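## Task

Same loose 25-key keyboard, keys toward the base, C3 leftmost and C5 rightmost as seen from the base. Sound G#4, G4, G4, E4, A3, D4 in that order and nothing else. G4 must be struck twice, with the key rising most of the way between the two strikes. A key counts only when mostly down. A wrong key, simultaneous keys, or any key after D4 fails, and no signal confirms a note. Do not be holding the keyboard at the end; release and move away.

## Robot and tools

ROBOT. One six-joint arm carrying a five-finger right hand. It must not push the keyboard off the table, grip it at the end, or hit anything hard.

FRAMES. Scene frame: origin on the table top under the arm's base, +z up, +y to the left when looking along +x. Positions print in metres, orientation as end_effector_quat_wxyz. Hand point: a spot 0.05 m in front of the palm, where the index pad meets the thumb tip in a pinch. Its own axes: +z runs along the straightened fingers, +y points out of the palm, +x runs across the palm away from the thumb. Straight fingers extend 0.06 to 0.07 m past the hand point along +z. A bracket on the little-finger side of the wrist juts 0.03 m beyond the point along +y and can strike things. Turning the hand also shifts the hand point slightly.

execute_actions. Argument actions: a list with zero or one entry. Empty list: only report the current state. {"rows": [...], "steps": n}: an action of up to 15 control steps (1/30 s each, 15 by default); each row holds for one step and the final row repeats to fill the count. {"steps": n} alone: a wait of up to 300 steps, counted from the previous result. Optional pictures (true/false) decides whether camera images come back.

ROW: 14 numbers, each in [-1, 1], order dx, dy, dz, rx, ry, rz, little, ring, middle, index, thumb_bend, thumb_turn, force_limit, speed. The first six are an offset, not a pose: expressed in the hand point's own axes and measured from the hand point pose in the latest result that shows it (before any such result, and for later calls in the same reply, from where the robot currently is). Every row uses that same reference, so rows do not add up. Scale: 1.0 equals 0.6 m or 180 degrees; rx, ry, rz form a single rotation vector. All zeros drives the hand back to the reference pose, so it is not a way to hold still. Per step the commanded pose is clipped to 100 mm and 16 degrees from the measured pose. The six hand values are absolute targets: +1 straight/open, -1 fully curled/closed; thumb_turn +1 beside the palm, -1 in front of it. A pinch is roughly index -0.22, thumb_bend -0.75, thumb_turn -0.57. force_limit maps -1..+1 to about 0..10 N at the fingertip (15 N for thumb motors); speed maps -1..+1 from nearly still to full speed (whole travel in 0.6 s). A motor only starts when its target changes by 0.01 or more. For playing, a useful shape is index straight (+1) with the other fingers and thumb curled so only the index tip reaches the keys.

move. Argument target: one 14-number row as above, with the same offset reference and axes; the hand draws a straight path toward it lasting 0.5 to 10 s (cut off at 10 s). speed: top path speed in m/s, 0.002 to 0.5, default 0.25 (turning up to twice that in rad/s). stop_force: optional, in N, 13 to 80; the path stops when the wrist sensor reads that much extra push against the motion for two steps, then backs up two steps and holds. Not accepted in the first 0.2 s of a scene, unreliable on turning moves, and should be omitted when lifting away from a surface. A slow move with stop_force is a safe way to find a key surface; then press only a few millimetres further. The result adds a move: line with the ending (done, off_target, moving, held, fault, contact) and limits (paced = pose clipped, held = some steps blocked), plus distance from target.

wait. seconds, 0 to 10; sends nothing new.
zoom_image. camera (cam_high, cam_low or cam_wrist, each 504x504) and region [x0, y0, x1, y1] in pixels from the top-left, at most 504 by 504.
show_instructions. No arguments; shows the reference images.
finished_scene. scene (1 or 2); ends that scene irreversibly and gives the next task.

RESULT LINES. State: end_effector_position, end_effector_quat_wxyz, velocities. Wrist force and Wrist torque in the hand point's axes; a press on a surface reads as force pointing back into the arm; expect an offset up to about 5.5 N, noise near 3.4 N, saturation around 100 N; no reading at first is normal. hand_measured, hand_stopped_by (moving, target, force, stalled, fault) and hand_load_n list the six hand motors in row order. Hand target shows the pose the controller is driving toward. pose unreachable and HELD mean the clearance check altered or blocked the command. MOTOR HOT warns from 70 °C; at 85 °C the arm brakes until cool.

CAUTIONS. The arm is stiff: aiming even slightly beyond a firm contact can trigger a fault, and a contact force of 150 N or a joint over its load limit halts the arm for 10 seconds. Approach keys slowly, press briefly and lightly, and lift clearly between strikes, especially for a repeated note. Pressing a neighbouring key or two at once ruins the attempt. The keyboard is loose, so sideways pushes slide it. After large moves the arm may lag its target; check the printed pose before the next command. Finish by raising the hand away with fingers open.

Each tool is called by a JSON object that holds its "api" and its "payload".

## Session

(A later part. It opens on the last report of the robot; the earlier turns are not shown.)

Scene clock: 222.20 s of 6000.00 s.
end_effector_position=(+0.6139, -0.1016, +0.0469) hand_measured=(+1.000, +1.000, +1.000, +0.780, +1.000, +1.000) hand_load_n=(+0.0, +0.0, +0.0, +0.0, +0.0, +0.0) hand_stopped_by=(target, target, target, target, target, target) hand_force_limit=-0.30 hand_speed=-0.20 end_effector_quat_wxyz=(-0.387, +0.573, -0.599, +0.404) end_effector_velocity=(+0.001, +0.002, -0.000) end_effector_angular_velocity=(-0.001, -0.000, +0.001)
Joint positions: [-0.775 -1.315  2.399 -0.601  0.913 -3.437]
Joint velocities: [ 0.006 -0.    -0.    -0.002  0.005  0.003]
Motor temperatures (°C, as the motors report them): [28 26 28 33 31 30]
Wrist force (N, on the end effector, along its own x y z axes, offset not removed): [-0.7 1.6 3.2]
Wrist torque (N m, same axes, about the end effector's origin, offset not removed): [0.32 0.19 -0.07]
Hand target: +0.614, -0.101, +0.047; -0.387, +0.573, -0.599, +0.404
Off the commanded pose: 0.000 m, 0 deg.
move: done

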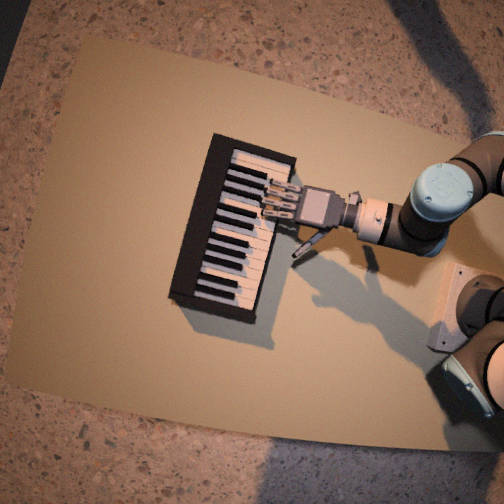

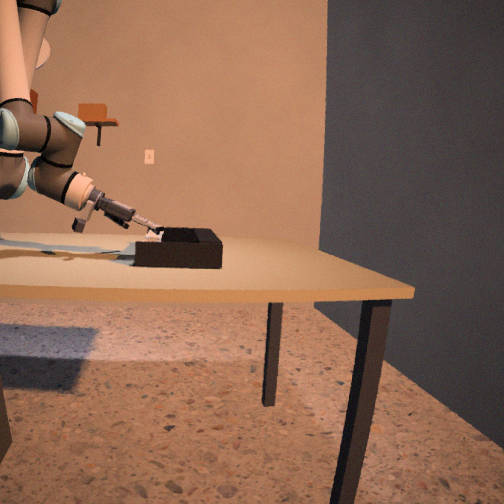

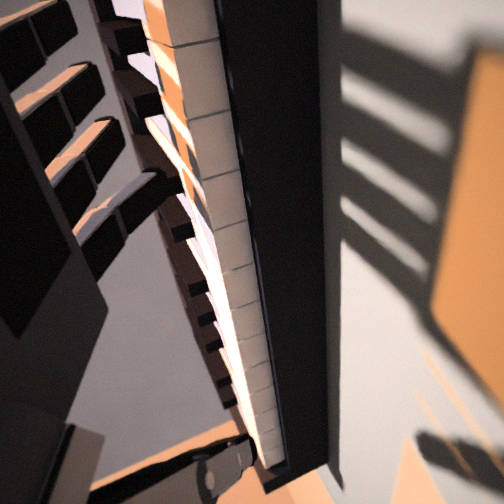

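{"api": "move", "payload": {"target": [0, 0, 0, 0, 0, 0, 1, 1, 1, 0.3, 1, 1, -0.3, -0.75], "speed": 0.02}}

{"api": "execute_actions", "payload": {"actions": [{"rows": [[0, 0, 0, 0, 0, 0, 1, 1, 1, 0.78, 1, 1, -0.3, -0.2]], "steps": 12}], "pictures": false}}

{"api": "move", "payload": {"target": [-0.1580, 0, 0, 0, 0, 0, 1, 1, 1, 0.78, 1, 1, -0.3, -0.2], "speed": 0.12}}

{"api": "zoom_image", "payload": {"camera": "cam_wrist", "region": [60, 0, 300, 280]}}

{"api": "zoom_image", "payload": {"camera": "cam_high", "region": [190, 190, 330, 295]}}

Scene clock: 254.57 s of 6000.00 s.
end_effector_position=(+0.6139, -0.1016, +0.0469) hand_measured=(+1.000, +1.000, +1.000, +0.422, +1.000, +1.000) hand_load_n=(+0.0, +0.0, +0.0, +4.5, +0.0, +0.0) hand_stopped_by=(target, target, target, force, target, target) hand_force_limit=-0.30 hand_speed=-0.75 end_effector_quat_wxyz=(-0.387, +0.573, -0.599, +0.404) end_effector_velocity=(+0.000, +0.001, -0.000) end_effector_angular_velocity=(+0.001, +0.000, +0.001)
Joint positions: [-0.775 -1.315  2.399 -0.601  0.913 -3.437]
Joint velocities: [ 0.001  0.    -0.    -0.     0.     0.001]
Motor temperatures (°C, as the motors report them): [29 26 28 33 31 30]
Wrist force (N, on the end effector, along its own x y z axes, offset not removed): [-0.8 -5.7 -0.1]
Wrist torque (N m, same axes, about the end effector's origin, offset not removed): [0.63 0.18 -0.20]
Hand target: +0.614, -0.102, +0.047; -0.387, +0.573, -0.599, +0.404
Off the commanded pose: 0.000 m, 0 deg.
After step 90, 28.23 s passed at rest.
move: done

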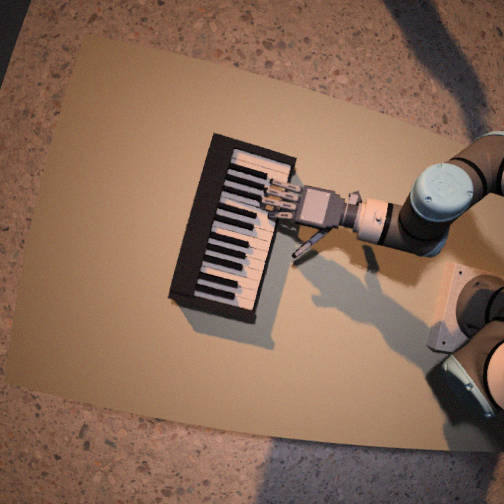

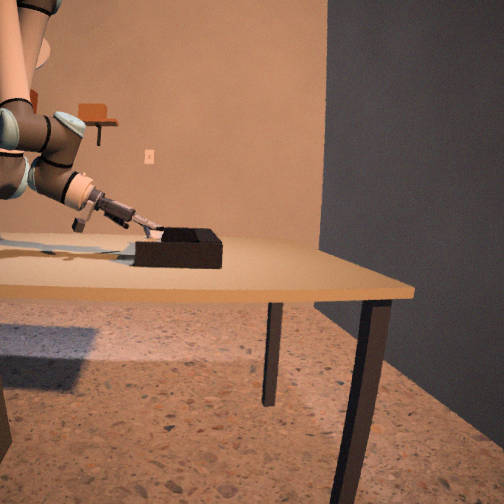

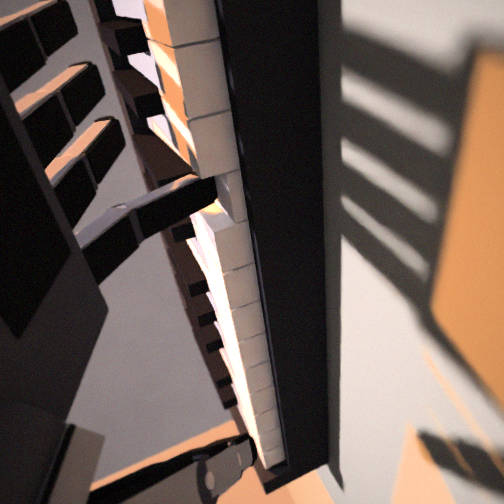

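Scene clock: 254.97 s of 6000.00 s.
end_effector_position=(+0.6139, -0.1016, +0.0469) hand_measured=(+1.000, +1.000, +1.000, +0.780, +1.000, +1.000) hand_load_n=(+0.0, +0.0, +0.0, +0.0, +0.0, +0.0) hand_stopped_by=(target, target, target, moving, target, target) hand_force_limit=-0.30 hand_speed=-0.20 end_effector_quat_wxyz=(-0.387, +0.573, -0.599, +0.404) end_effector_velocity=(+0.001, -0.000, -0.000) end_effector_angular_velocity=(-0.000, -0.000, +0.001)
Joint positions: [-0.775 -1.315  2.399 -0.601  0.913 -3.437]
Joint velocities: [ 0.     0.001 -0.001 -0.    -0.    -0.   ]
Motor temperatures (°C, as the motors report them): [29 26 28 33 31 30]
Wrist force (N, on the end effector, along its own x y z axes, offset not removed): [-0.1 -2.6 -0.9]
Wrist torque (N m, same axes, about the end effector's origin, offset not removed): [0.04 0.24 -0.26]
Hand target: +0.614, -0.102, +0.047; -0.387, +0.573, -0.599, +0.404
Off the commanded pose: 0.000 m, 0 deg.
Steps of this call (steps 1 to 12: all 12 steps of this action). Readings (end_effector_position | what the end effector reports):
1: (+0.6139, -0.1016, +0.0469) | hand_measured=(+1.000, +1.000, +1.000, +0.422, +1.000, +1.000) hand_load_n=(+0.0, +0.0, +0.0, +4.5, +0.0, +0.0) hand_stopped_by=(target, target, target, moving, target, target) hand_force_limit=-0.30 hand_speed=-0.20
2: (+0.6139, -0.1016, +0.0469) | hand_measured=(+1.000, +1.000, +1.000, +0.422, +1.000, +1.000) hand_load_n=(+0.0, +0.0, +0.0, +4.5, +0.0, +0.0) hand_stopped_by=(target, target, target, moving, target, target) hand_force_limit=-0.30 hand_speed=-0.20
4: (+0.6139, -0.1016, +0.0469) | hand_measured=(+1.000, +1.000, +1.000, +0.462, +1.000, +1.000) hand_load_n=(+0.0, +0.0, +0.0, +0.0, +0.0, +0.0) hand_stopped_by=(target, target, target, moving, target, target) hand_force_limit=-0.30 hand_speed=-0.20
8: (+0.6139, -0.1016, +0.0469) | hand_measured=(+1.000, +1.000, +1.000, +0.640, +1.000, +1.000) hand_load_n=(+0.0, +0.0, +0.0, +0.0, +0.0, +0.0) hand_stopped_by=(target, target, target, moving, target, target) hand_force_limit=-0.30 hand_speed=-0.20
12: the state above

Scene clock: 256.53 s of 6000.00 s.
end_effector_position=(+0.6180, -0.0070, +0.0470) hand_measured=(+1.000, +1.000, +1.000, +0.780, +1.000, +1.000) hand_load_n=(+0.0, +0.0, +0.0, +0.0, +0.0, +0.0) hand_stopped_by=(target, target, target, target, target, target) hand_force_limit=-0.30 hand_speed=-0.20 end_effector_quat_wxyz=(-0.387, +0.573, -0.599, +0.404) end_effector_velocity=(+0.000, +0.003, -0.000) end_effector_angular_velocity=(-0.000, +0.001, -0.000)
Joint positions: [-0.557 -1.351  2.437 -0.663  1.109 -3.325]
Joint velocities: [ 0.008 -0.     0.    -0.001  0.008  0.003]
Motor temperatures (°C, as the motors report them): [29 26 28 33 31 30]
Wrist force (N, on the end effector, along its own x y z axes, offset not removed): [0.3 -1.1 -2.6]
Wrist torque (N m, same axes, about the end effector's origin, offset not removed): [0.18 0.15 -0.13]
Hand target: +0.618, -0.007, +0.047; -0.387, +0.573, -0.599, +0.404
Off the commanded pose: 0.000 m, 0 deg.
move: done

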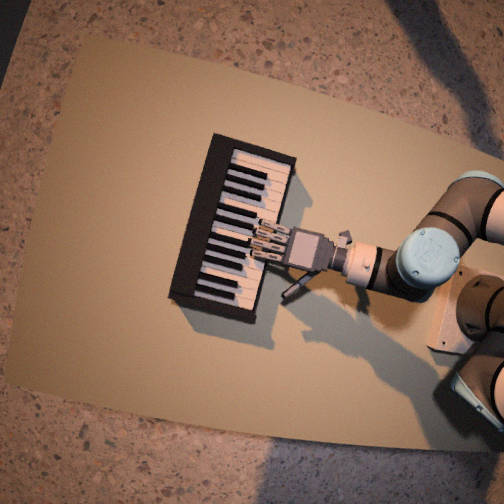

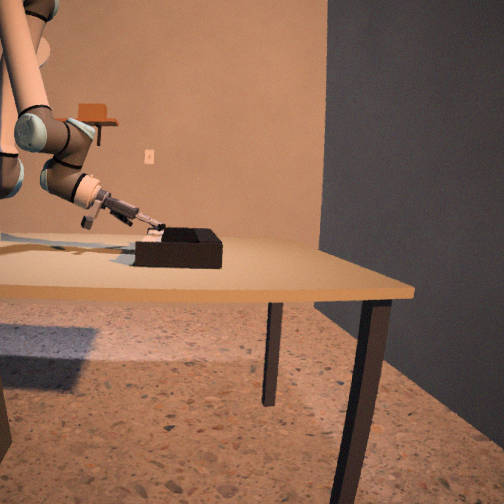

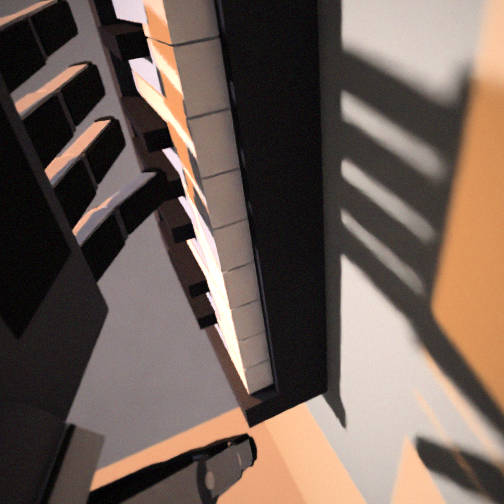

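Region (60, 0, 300, 280) of cam_wrist's 504x504 image, scaled by 1.800, with more detail than that image has; it fills the left 432 columns of this view, and the rest is white.

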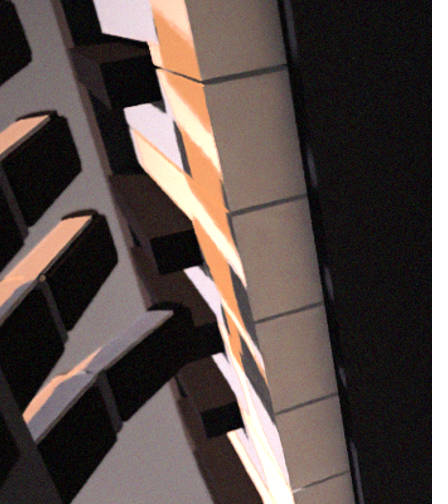

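Region (190, 190, 330, 295) of cam_high's 504x504 image, scaled by 3.600, with more detail than that image has; it fills the top 378 rows of this view, and the rest is white.

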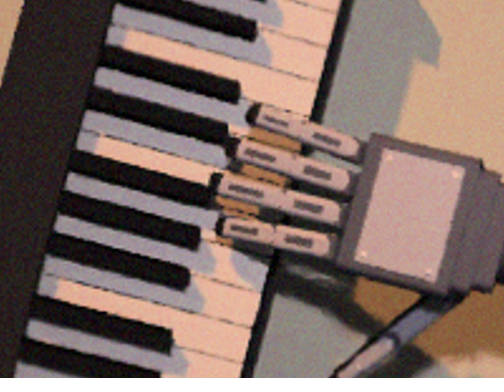

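{"api": "execute_actions", "payload": {"actions": []}}

Scene clock: 280.00 s of 6000.00 s.
end_effector_position=(+0.6181, -0.0068, +0.0470) hand_measured=(+1.000, +1.000, +1.000, +0.780, +1.000, +1.000) hand_load_n=(+0.0, +0.0, +0.0, +0.0, +0.0, +0.0) hand_stopped_by=(target, target, target, target, target, target) hand_force_limit=-0.30 hand_speed=-0.20 end_effector_quat_wxyz=(-0.387, +0.573, -0.599, +0.404) end_effector_velocity=(+0.001, -0.001, +0.001) end_effector_angular_velocity=(-0.001, -0.001, -0.001)
Joint positions: [-0.556 -1.351  2.437 -0.663  1.11  -3.325]
Joint velocities: [-0.    -0.    -0.001 -0.     0.     0.   ]
Motor temperatures (°C, as the motors report them): [29 26 28 33 31 30]
Wrist force (N, on the end effector, along its own x y z axes, offset not removed): [-0.6 -2.4 2.6]
Wrist torque (N m, same axes, about the end effector's origin, offset not removed): [-0.15 0.20 -0.22]
Hand target: +0.618, -0.007, +0.047; -0.387, +0.573, -0.599, +0.404
Off the commanded pose: 0.000 m, 0 deg.
Steps of this call (steps 1 to 90: nothing new was sent; then 20.47 s passed at rest). Readings (end_effector_position | what the end effector reports):
1: (+0.6180, -0.0070, +0.0470) | hand_measured=(+1.000, +1.000, +1.000, +0.780, +1.000, +1.000) hand_load_n=(+0.0, +0.0, +0.0, +0.0, +0.0, +0.0) hand_stopped_by=(target, target, target, target, target, target) hand_force_limit=-0.30 hand_speed=-0.20
2: (+0.6180, -0.0069, +0.0470) | hand_measured=(+1.000, +1.000, +1.000, +0.780, +1.000, +1.000) hand_load_n=(+0.0, +0.0, +0.0, +0.0, +0.0, +0.0) hand_stopped_by=(target, target, target, target, target, target) hand_force_limit=-0.30 hand_speed=-0.20
4: (+0.6180, -0.0068, +0.0470) | hand_measured=(+1.000, +1.000, +1.000, +0.780, +1.000, +1.000) hand_load_n=(+0.0, +0.0, +0.0, +0.0, +0.0, +0.0) hand_stopped_by=(target, target, target, target, target, target) hand_force_limit=-0.30 hand_speed=-0.20
8: (+0.6180, -0.0068, +0.0470) | hand_measured=(+1.000, +1.000, +1.000, +0.780, +1.000, +1.000) hand_load_n=(+0.0, +0.0, +0.0, +0.0, +0.0, +0.0) hand_stopped_by=(target, target, target, target, target, target) hand_force_limit=-0.30 hand_speed=-0.20
90: the state above

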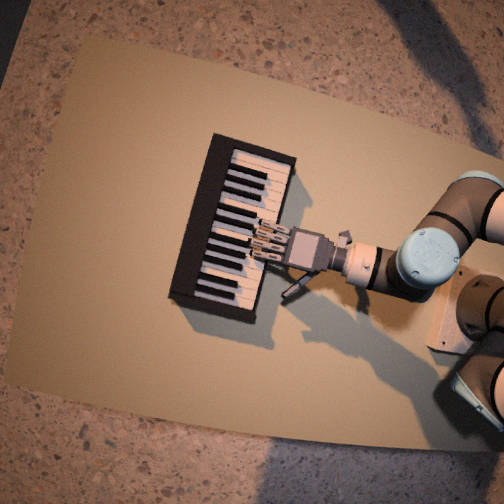

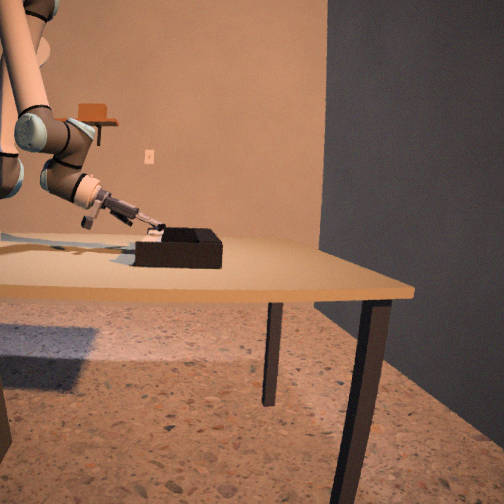

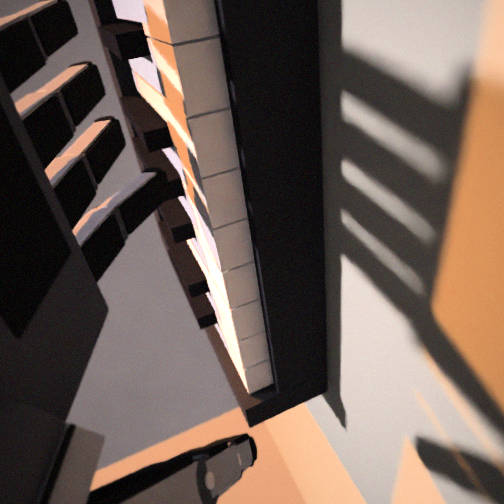

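{"api": "zoom_image", "payload": {"camera": "cam_high", "region": [160, 120, 340, 330]}}

Region (160, 120, 340, 330) of cam_high's 504x504 image, scaled by 2.400, with more detail than that image has; it fills the left 432 columns of this view, and the rest is white.

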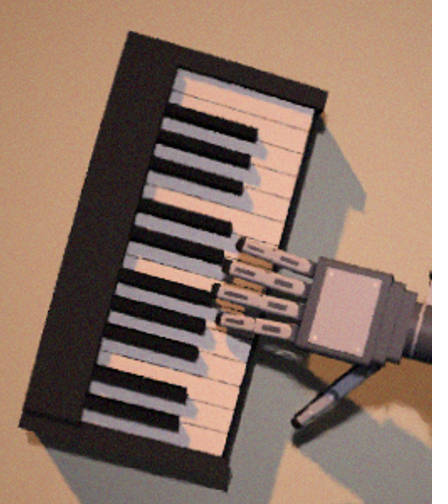

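{"api": "move", "payload": {"target": [0,0,0,0,0,0,1,1,1,0.3,1,1,-0.3,-0.75], "speed": 0.02}}

{"api": "execute_actions", "payload": {"actions": [{"rows": [[0,0,0,0,0,0,1,1,1,0.78,1,1,-0.3,-0.2]], "steps": 12}], "pictures": false}}

{"api": "move", "payload": {"target": [0.118,0,0,0,0,0,1,1,1,0.78,1,1,-0.3,-0.2], "speed": 0.1}}

Scene clock: 315.53 s of 6000.00 s.
end_effector_position=(+0.6182, -0.0068, +0.0470) hand_measured=(+1.000, +1.000, +1.000, +0.422, +1.000, +1.000) hand_load_n=(+0.0, +0.0, +0.0, +4.0, +0.0, +0.0) hand_stopped_by=(target, target, target, force, target, target) hand_force_limit=-0.30 hand_speed=-0.75 end_effector_quat_wxyz=(-0.387, +0.573, -0.599, +0.404) end_effector_velocity=(+0.001, -0.001, +0.001) end_effector_angular_velocity=(-0.001, -0.001, +0.000)
Joint positions: [-0.556 -1.351  2.437 -0.663  1.11  -3.325]
Joint velocities: [-0.    -0.    -0.001 -0.     0.    -0.001]
Motor temperatures (°C, as the motors report them): [29 26 28 33 31 30]
Wrist force (N, on the end effector, along its own x y z axes, offset not removed): [-1.2 -6.8 2.1]
Wrist torque (N m, same axes, about the end effector's origin, offset not removed): [0.06 0.22 -0.22]
Hand target: +0.618, -0.007, +0.047; -0.387, +0.573, -0.599, +0.404
Off the commanded pose: 0.000 m, 0 deg.
After step 90, 31.40 s passed at rest.
move: done

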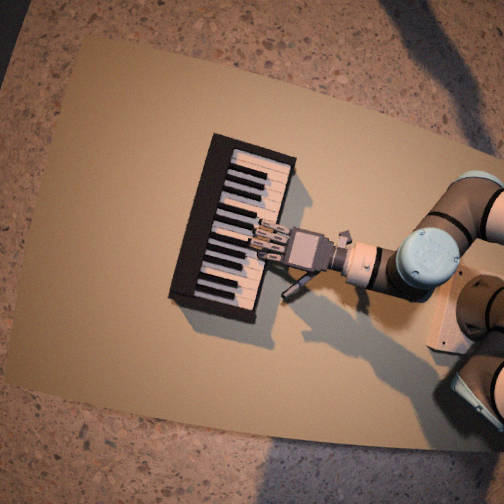

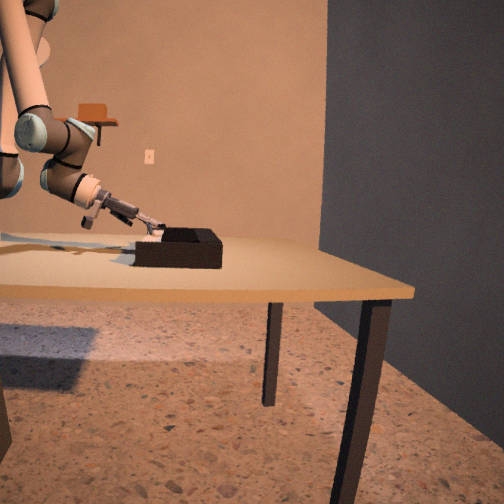

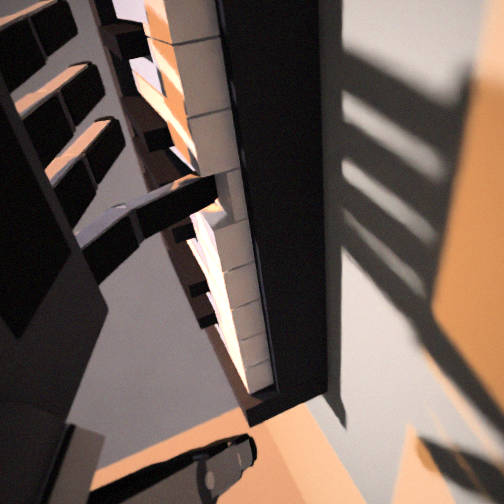

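Scene clock: 315.93 s of 6000.00 s.
end_effector_position=(+0.6182, -0.0068, +0.0470) hand_measured=(+1.000, +1.000, +1.000, +0.780, +1.000, +1.000) hand_load_n=(+0.0, +0.0, +0.0, +0.0, +0.0, +0.0) hand_stopped_by=(target, target, target, moving, target, target) hand_force_limit=-0.30 hand_speed=-0.20 end_effector_quat_wxyz=(-0.387, +0.573, -0.599, +0.404) end_effector_velocity=(+0.000, +0.000, +0.000) end_effector_angular_velocity=(-0.000, -0.000, +0.000)
Joint positions: [-0.556 -1.351  2.437 -0.663  1.11  -3.325]
Joint velocities: [ 0. -0. -0.  0.  0. -0.]
Motor temperatures (°C, as the motors report them): [29 26 28 33 31 30]
Wrist force (N, on the end effector, along its own x y z axes, offset not removed): [1.7 -1.5 0.5]
Wrist torque (N m, same axes, about the end effector's origin, offset not removed): [0.17 -0.12 -0.06]
Hand target: +0.618, -0.007, +0.047; -0.387, +0.573, -0.599, +0.404
Off the commanded pose: 0.000 m, 0 deg.
Steps of this call (steps 1 to 12: all 12 steps of this action). Readings (end_effector_position | what the end effector reports):
1: (+0.6182, -0.0068, +0.0470) | hand_measured=(+1.000, +1.000, +1.000, +0.422, +1.000, +1.000) hand_load_n=(+0.0, +0.0, +0.0, +4.0, +0.0, +0.0) hand_stopped_by=(target, target, target, moving, target, target) hand_force_limit=-0.30 hand_speed=-0.20
2: (+0.6182, -0.0068, +0.0470) | hand_measured=(+1.000, +1.000, +1.000, +0.422, +1.000, +1.000) hand_load_n=(+0.0, +0.0, +0.0, +4.0, +0.0, +0.0) hand_stopped_by=(target, target, target, moving, target, target) hand_force_limit=-0.30 hand_speed=-0.20
4: (+0.6182, -0.0068, +0.0470) | hand_measured=(+1.000, +1.000, +1.000, +0.462, +1.000, +1.000) hand_load_n=(+0.0, +0.0, +0.0, +0.0, +0.0, +0.0) hand_stopped_by=(target, target, target, moving, target, target) hand_force_limit=-0.30 hand_speed=-0.20
8: (+0.6182, -0.0068, +0.0470) | hand_measured=(+1.000, +1.000, +1.000, +0.640, +1.000, +1.000) hand_load_n=(+0.0, +0.0, +0.0, +0.0, +0.0, +0.0) hand_stopped_by=(target, target, target, moving, target, target) hand_force_limit=-0.30 hand_speed=-0.20
12: the state above

Scene clock: 317.40 s of 6000.00 s.
end_effector_position=(+0.6150, -0.0774, +0.0470) hand_measured=(+1.000, +1.000, +1.000, +0.780, +1.000, +1.000) hand_load_n=(+0.0, +0.0, +0.0, +0.0, +0.0, +0.0) hand_stopped_by=(target, target, target, target, target, target) hand_force_limit=-0.30 hand_speed=-0.20 end_effector_quat_wxyz=(-0.387, +0.573, -0.599, +0.404) end_effector_velocity=(+0.001, -0.002, +0.000) end_effector_angular_velocity=(-0.000, -0.001, +0.002)
Joint positions: [-0.723 -1.327  2.413 -0.62   0.959 -3.408]
Joint velocities: [-0.004  0.001 -0.003  0.002 -0.005 -0.003]
Motor temperatures (°C, as the motors report them): [29 26 28 33 31 30]
Wrist force (N, on the end effector, along its own x y z axes, offset not removed): [-0.4 -1.2 1.3]
Wrist torque (N m, same axes, about the end effector's origin, offset not removed): [0.03 0.17 -0.13]
Hand target: +0.615, -0.078, +0.047; -0.387, +0.573, -0.599, +0.404
Off the commanded pose: 0.000 m, 0 deg.
move: done

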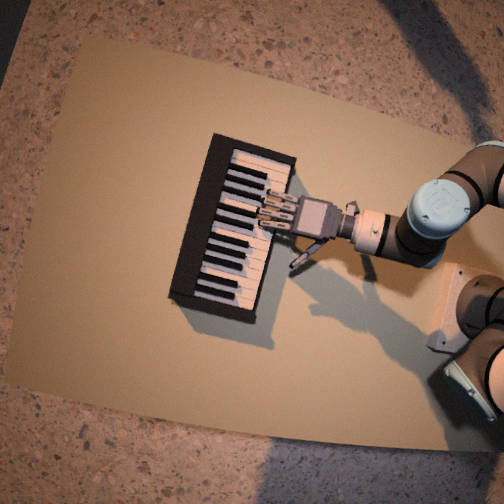

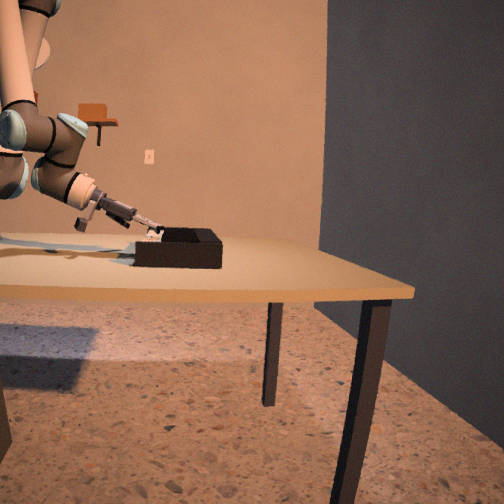

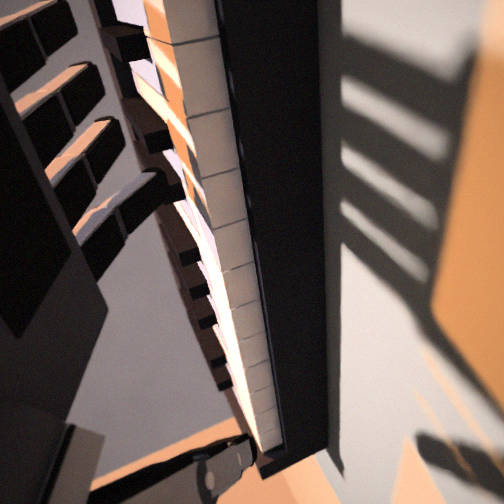

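{"api": "zoom_image", "payload": {"camera": "cam_wrist", "region": [60, 0, 300, 280]}}

{"api": "zoom_image", "payload": {"camera": "cam_high", "region": [160, 120, 340, 330]}}

Region (60, 0, 300, 280) of cam_wrist's 504x504 image, scaled by 1.800, with more detail than that image has; it fills the left 432 columns of this view, and the rest is white.

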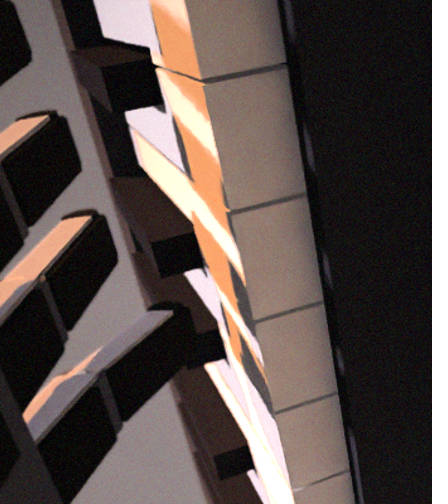

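Region (160, 120, 340, 330) of cam_high's 504x504 image, scaled by 2.400, with more detail than that image has; it fills the left 432 columns of this view, and the rest is white.

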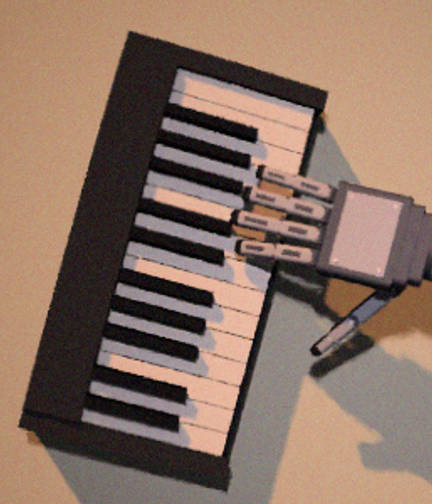

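{"api": "move", "payload": {"target": [0,0,0,0,0,0,1,1,1,0.3,1,1,-0.3,-0.75], "speed": 0.02}}

{"api": "execute_actions", "payload": {"actions": [{"rows": [[0,0,0,0,0,0,1,1,1,1,1,1,-0.3,-0.2]], "steps": 13}], "pictures": false}}

{"api": "move", "payload": {"target": [0,-0.092,-0.217,0,0,0,1,1,1,1,1,1,-0.3,-0.2], "speed": 0.15}}

Scene clock: 335.17 s of 6000.00 s.
end_effector_position=(+0.6151, -0.0774, +0.0470) hand_measured=(+1.000, +1.000, +1.000, +0.422, +1.000, +1.000) hand_load_n=(+0.0, +0.0, +0.0, +4.0, +0.0, +0.0) hand_stopped_by=(target, target, target, force, target, target) hand_force_limit=-0.30 hand_speed=-0.75 end_effector_quat_wxyz=(-0.387, +0.573, -0.599, +0.404) end_effector_velocity=(+0.001, -0.001, +0.001) end_effector_angular_velocity=(-0.001, -0.001, -0.000)
Joint positions: [-0.723 -1.327  2.413 -0.62   0.959 -3.408]
Joint velocities: [-0.    -0.001 -0.001 -0.     0.    -0.   ]
Motor temperatures (°C, as the motors report them): [29 26 28 33 31 30]
Wrist force (N, on the end effector, along its own x y z axes, offset not removed): [-1.9 -5.5 -2.7]
Wrist torque (N m, same axes, about the end effector's origin, offset not removed): [0.68 0.52 -0.25]
Hand target: +0.615, -0.077, +0.047; -0.387, +0.573, -0.599, +0.404
Off the commanded pose: 0.000 m, 0 deg.
After step 90, 13.63 s passed at rest.
move: done

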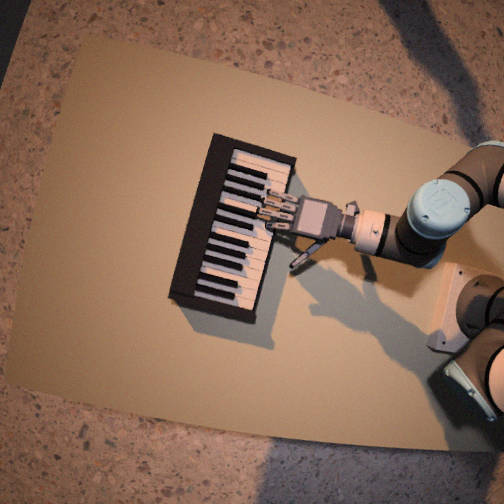

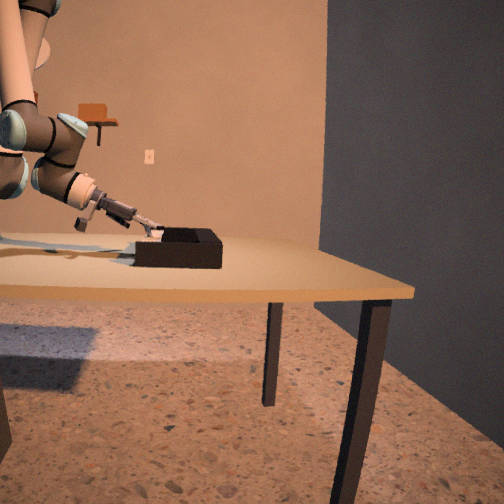

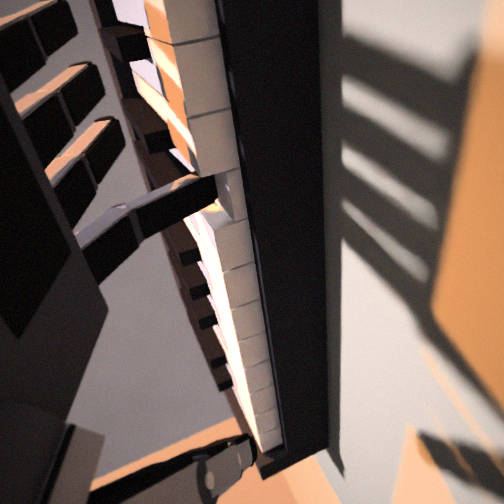

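Scene clock: 335.60 s of 6000.00 s.
end_effector_position=(+0.6150, -0.0774, +0.0470) hand_measured=(+1.000, +1.000, +1.000, +0.862, +1.000, +1.000) hand_load_n=(+0.0, +0.0, +0.0, +0.0, +0.0, +0.0) hand_stopped_by=(target, target, target, moving, target, target) hand_force_limit=-0.30 hand_speed=-0.20 end_effector_quat_wxyz=(-0.387, +0.573, -0.599, +0.404) end_effector_velocity=(+0.000, -0.000, +0.000) end_effector_angular_velocity=(-0.001, -0.000, -0.000)
Joint positions: [-0.723 -1.327  2.413 -0.62   0.959 -3.408]
Joint velocities: [-0.    -0.001  0.     0.    -0.    -0.   ]
Motor temperatures (°C, as the motors report them): [29 26 28 33 31 30]
Wrist force (N, on the end effector, along its own x y z axes, offset not removed): [-0.9 1.4 3.1]
Wrist torque (N m, same axes, about the end effector's origin, offset not removed): [0.44 0.17 -0.10]
Hand target: +0.615, -0.077, +0.047; -0.387, +0.573, -0.599, +0.404
Off the commanded pose: 0.000 m, 0 deg.
Steps of this call (steps 1 to 13: all 13 steps of this action). Readings (end_effector_position | what the end effector reports):
1: (+0.6151, -0.0774, +0.0470) | hand_measured=(+1.000, +1.000, +1.000, +0.422, +1.000, +1.000) hand_load_n=(+0.0, +0.0, +0.0, +4.0, +0.0, +0.0) hand_stopped_by=(target, target, target, moving, target, target) hand_force_limit=-0.30 hand_speed=-0.20
2: (+0.6151, -0.0774, +0.0470) | hand_measured=(+1.000, +1.000, +1.000, +0.422, +1.000, +1.000) hand_load_n=(+0.0, +0.0, +0.0, +4.0, +0.0, +0.0) hand_stopped_by=(target, target, target, moving, target, target) hand_force_limit=-0.30 hand_speed=-0.20
4: (+0.6150, -0.0774, +0.0470) | hand_measured=(+1.000, +1.000, +1.000, +0.462, +1.000, +1.000) hand_load_n=(+0.0, +0.0, +0.0, +0.0, +0.0, +0.0) hand_stopped_by=(target, target, target, moving, target, target) hand_force_limit=-0.30 hand_speed=-0.20
8: (+0.6150, -0.0774, +0.0470) | hand_measured=(+1.000, +1.000, +1.000, +0.640, +1.000, +1.000) hand_load_n=(+0.0, +0.0, +0.0, +0.0, +0.0, +0.0) hand_stopped_by=(target, target, target, moving, target, target) hand_force_limit=-0.30 hand_speed=-0.20
13: the state above

Scene clock: 337.50 s of 6000.00 s.
end_effector_position=(+0.5151, -0.0731, +0.1469) hand_measured=(+1.000, +1.000, +1.000, +1.000, +1.000, +1.000) hand_load_n=(+0.0, +0.0, +0.0, +0.0, +0.0, +0.0) hand_stopped_by=(target, target, target, target, target, target) hand_force_limit=-0.30 hand_speed=-0.20 end_effector_quat_wxyz=(-0.387, +0.573, -0.599, +0.404) end_effector_velocity=(-0.002, -0.001, +0.002) end_effector_angular_velocity=(-0.001, +0.000, -0.000)
Joint positions: [-0.96  -1.682  2.525 -0.276  0.753 -3.562]
Joint velocities: [-0.009 -0.006  0.     0.011 -0.007 -0.007]
Motor temperatures (°C, as the motors report them): [29 26 28 33 31 30]
Wrist force (N, on the end effector, along its own x y z axes, offset not removed): [-0.3 0.0 3.3]
Wrist torque (N m, same axes, about the end effector's origin, offset not removed): [0.13 0.14 -0.17]
Hand target: +0.515, -0.073, +0.147; -0.387, +0.573, -0.599, +0.404
Off the commanded pose: 0.000 m, 0 deg.
move: done

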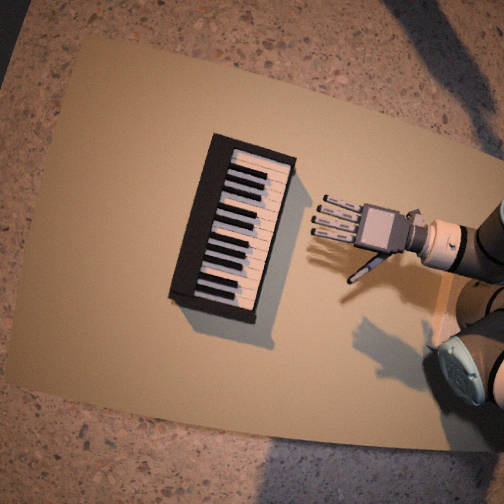

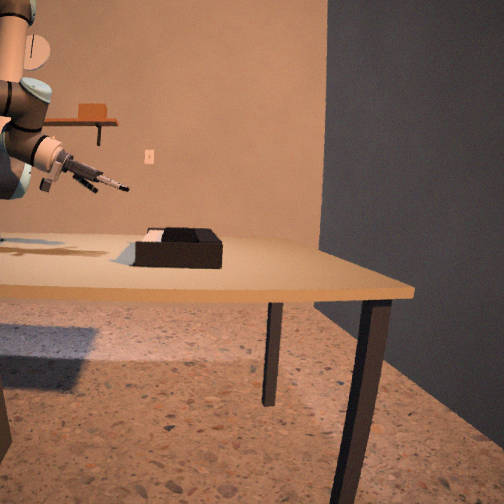

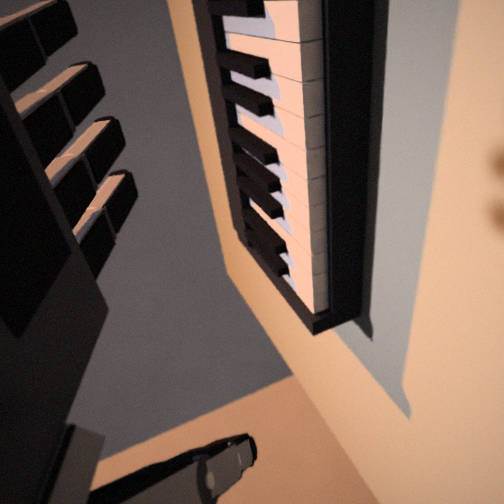

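All six notes are pressed and the hand is clear of the keyboard.

{"api": "finished_scene", "payload": {"scene": 2}}

The scene is finished: the task was done.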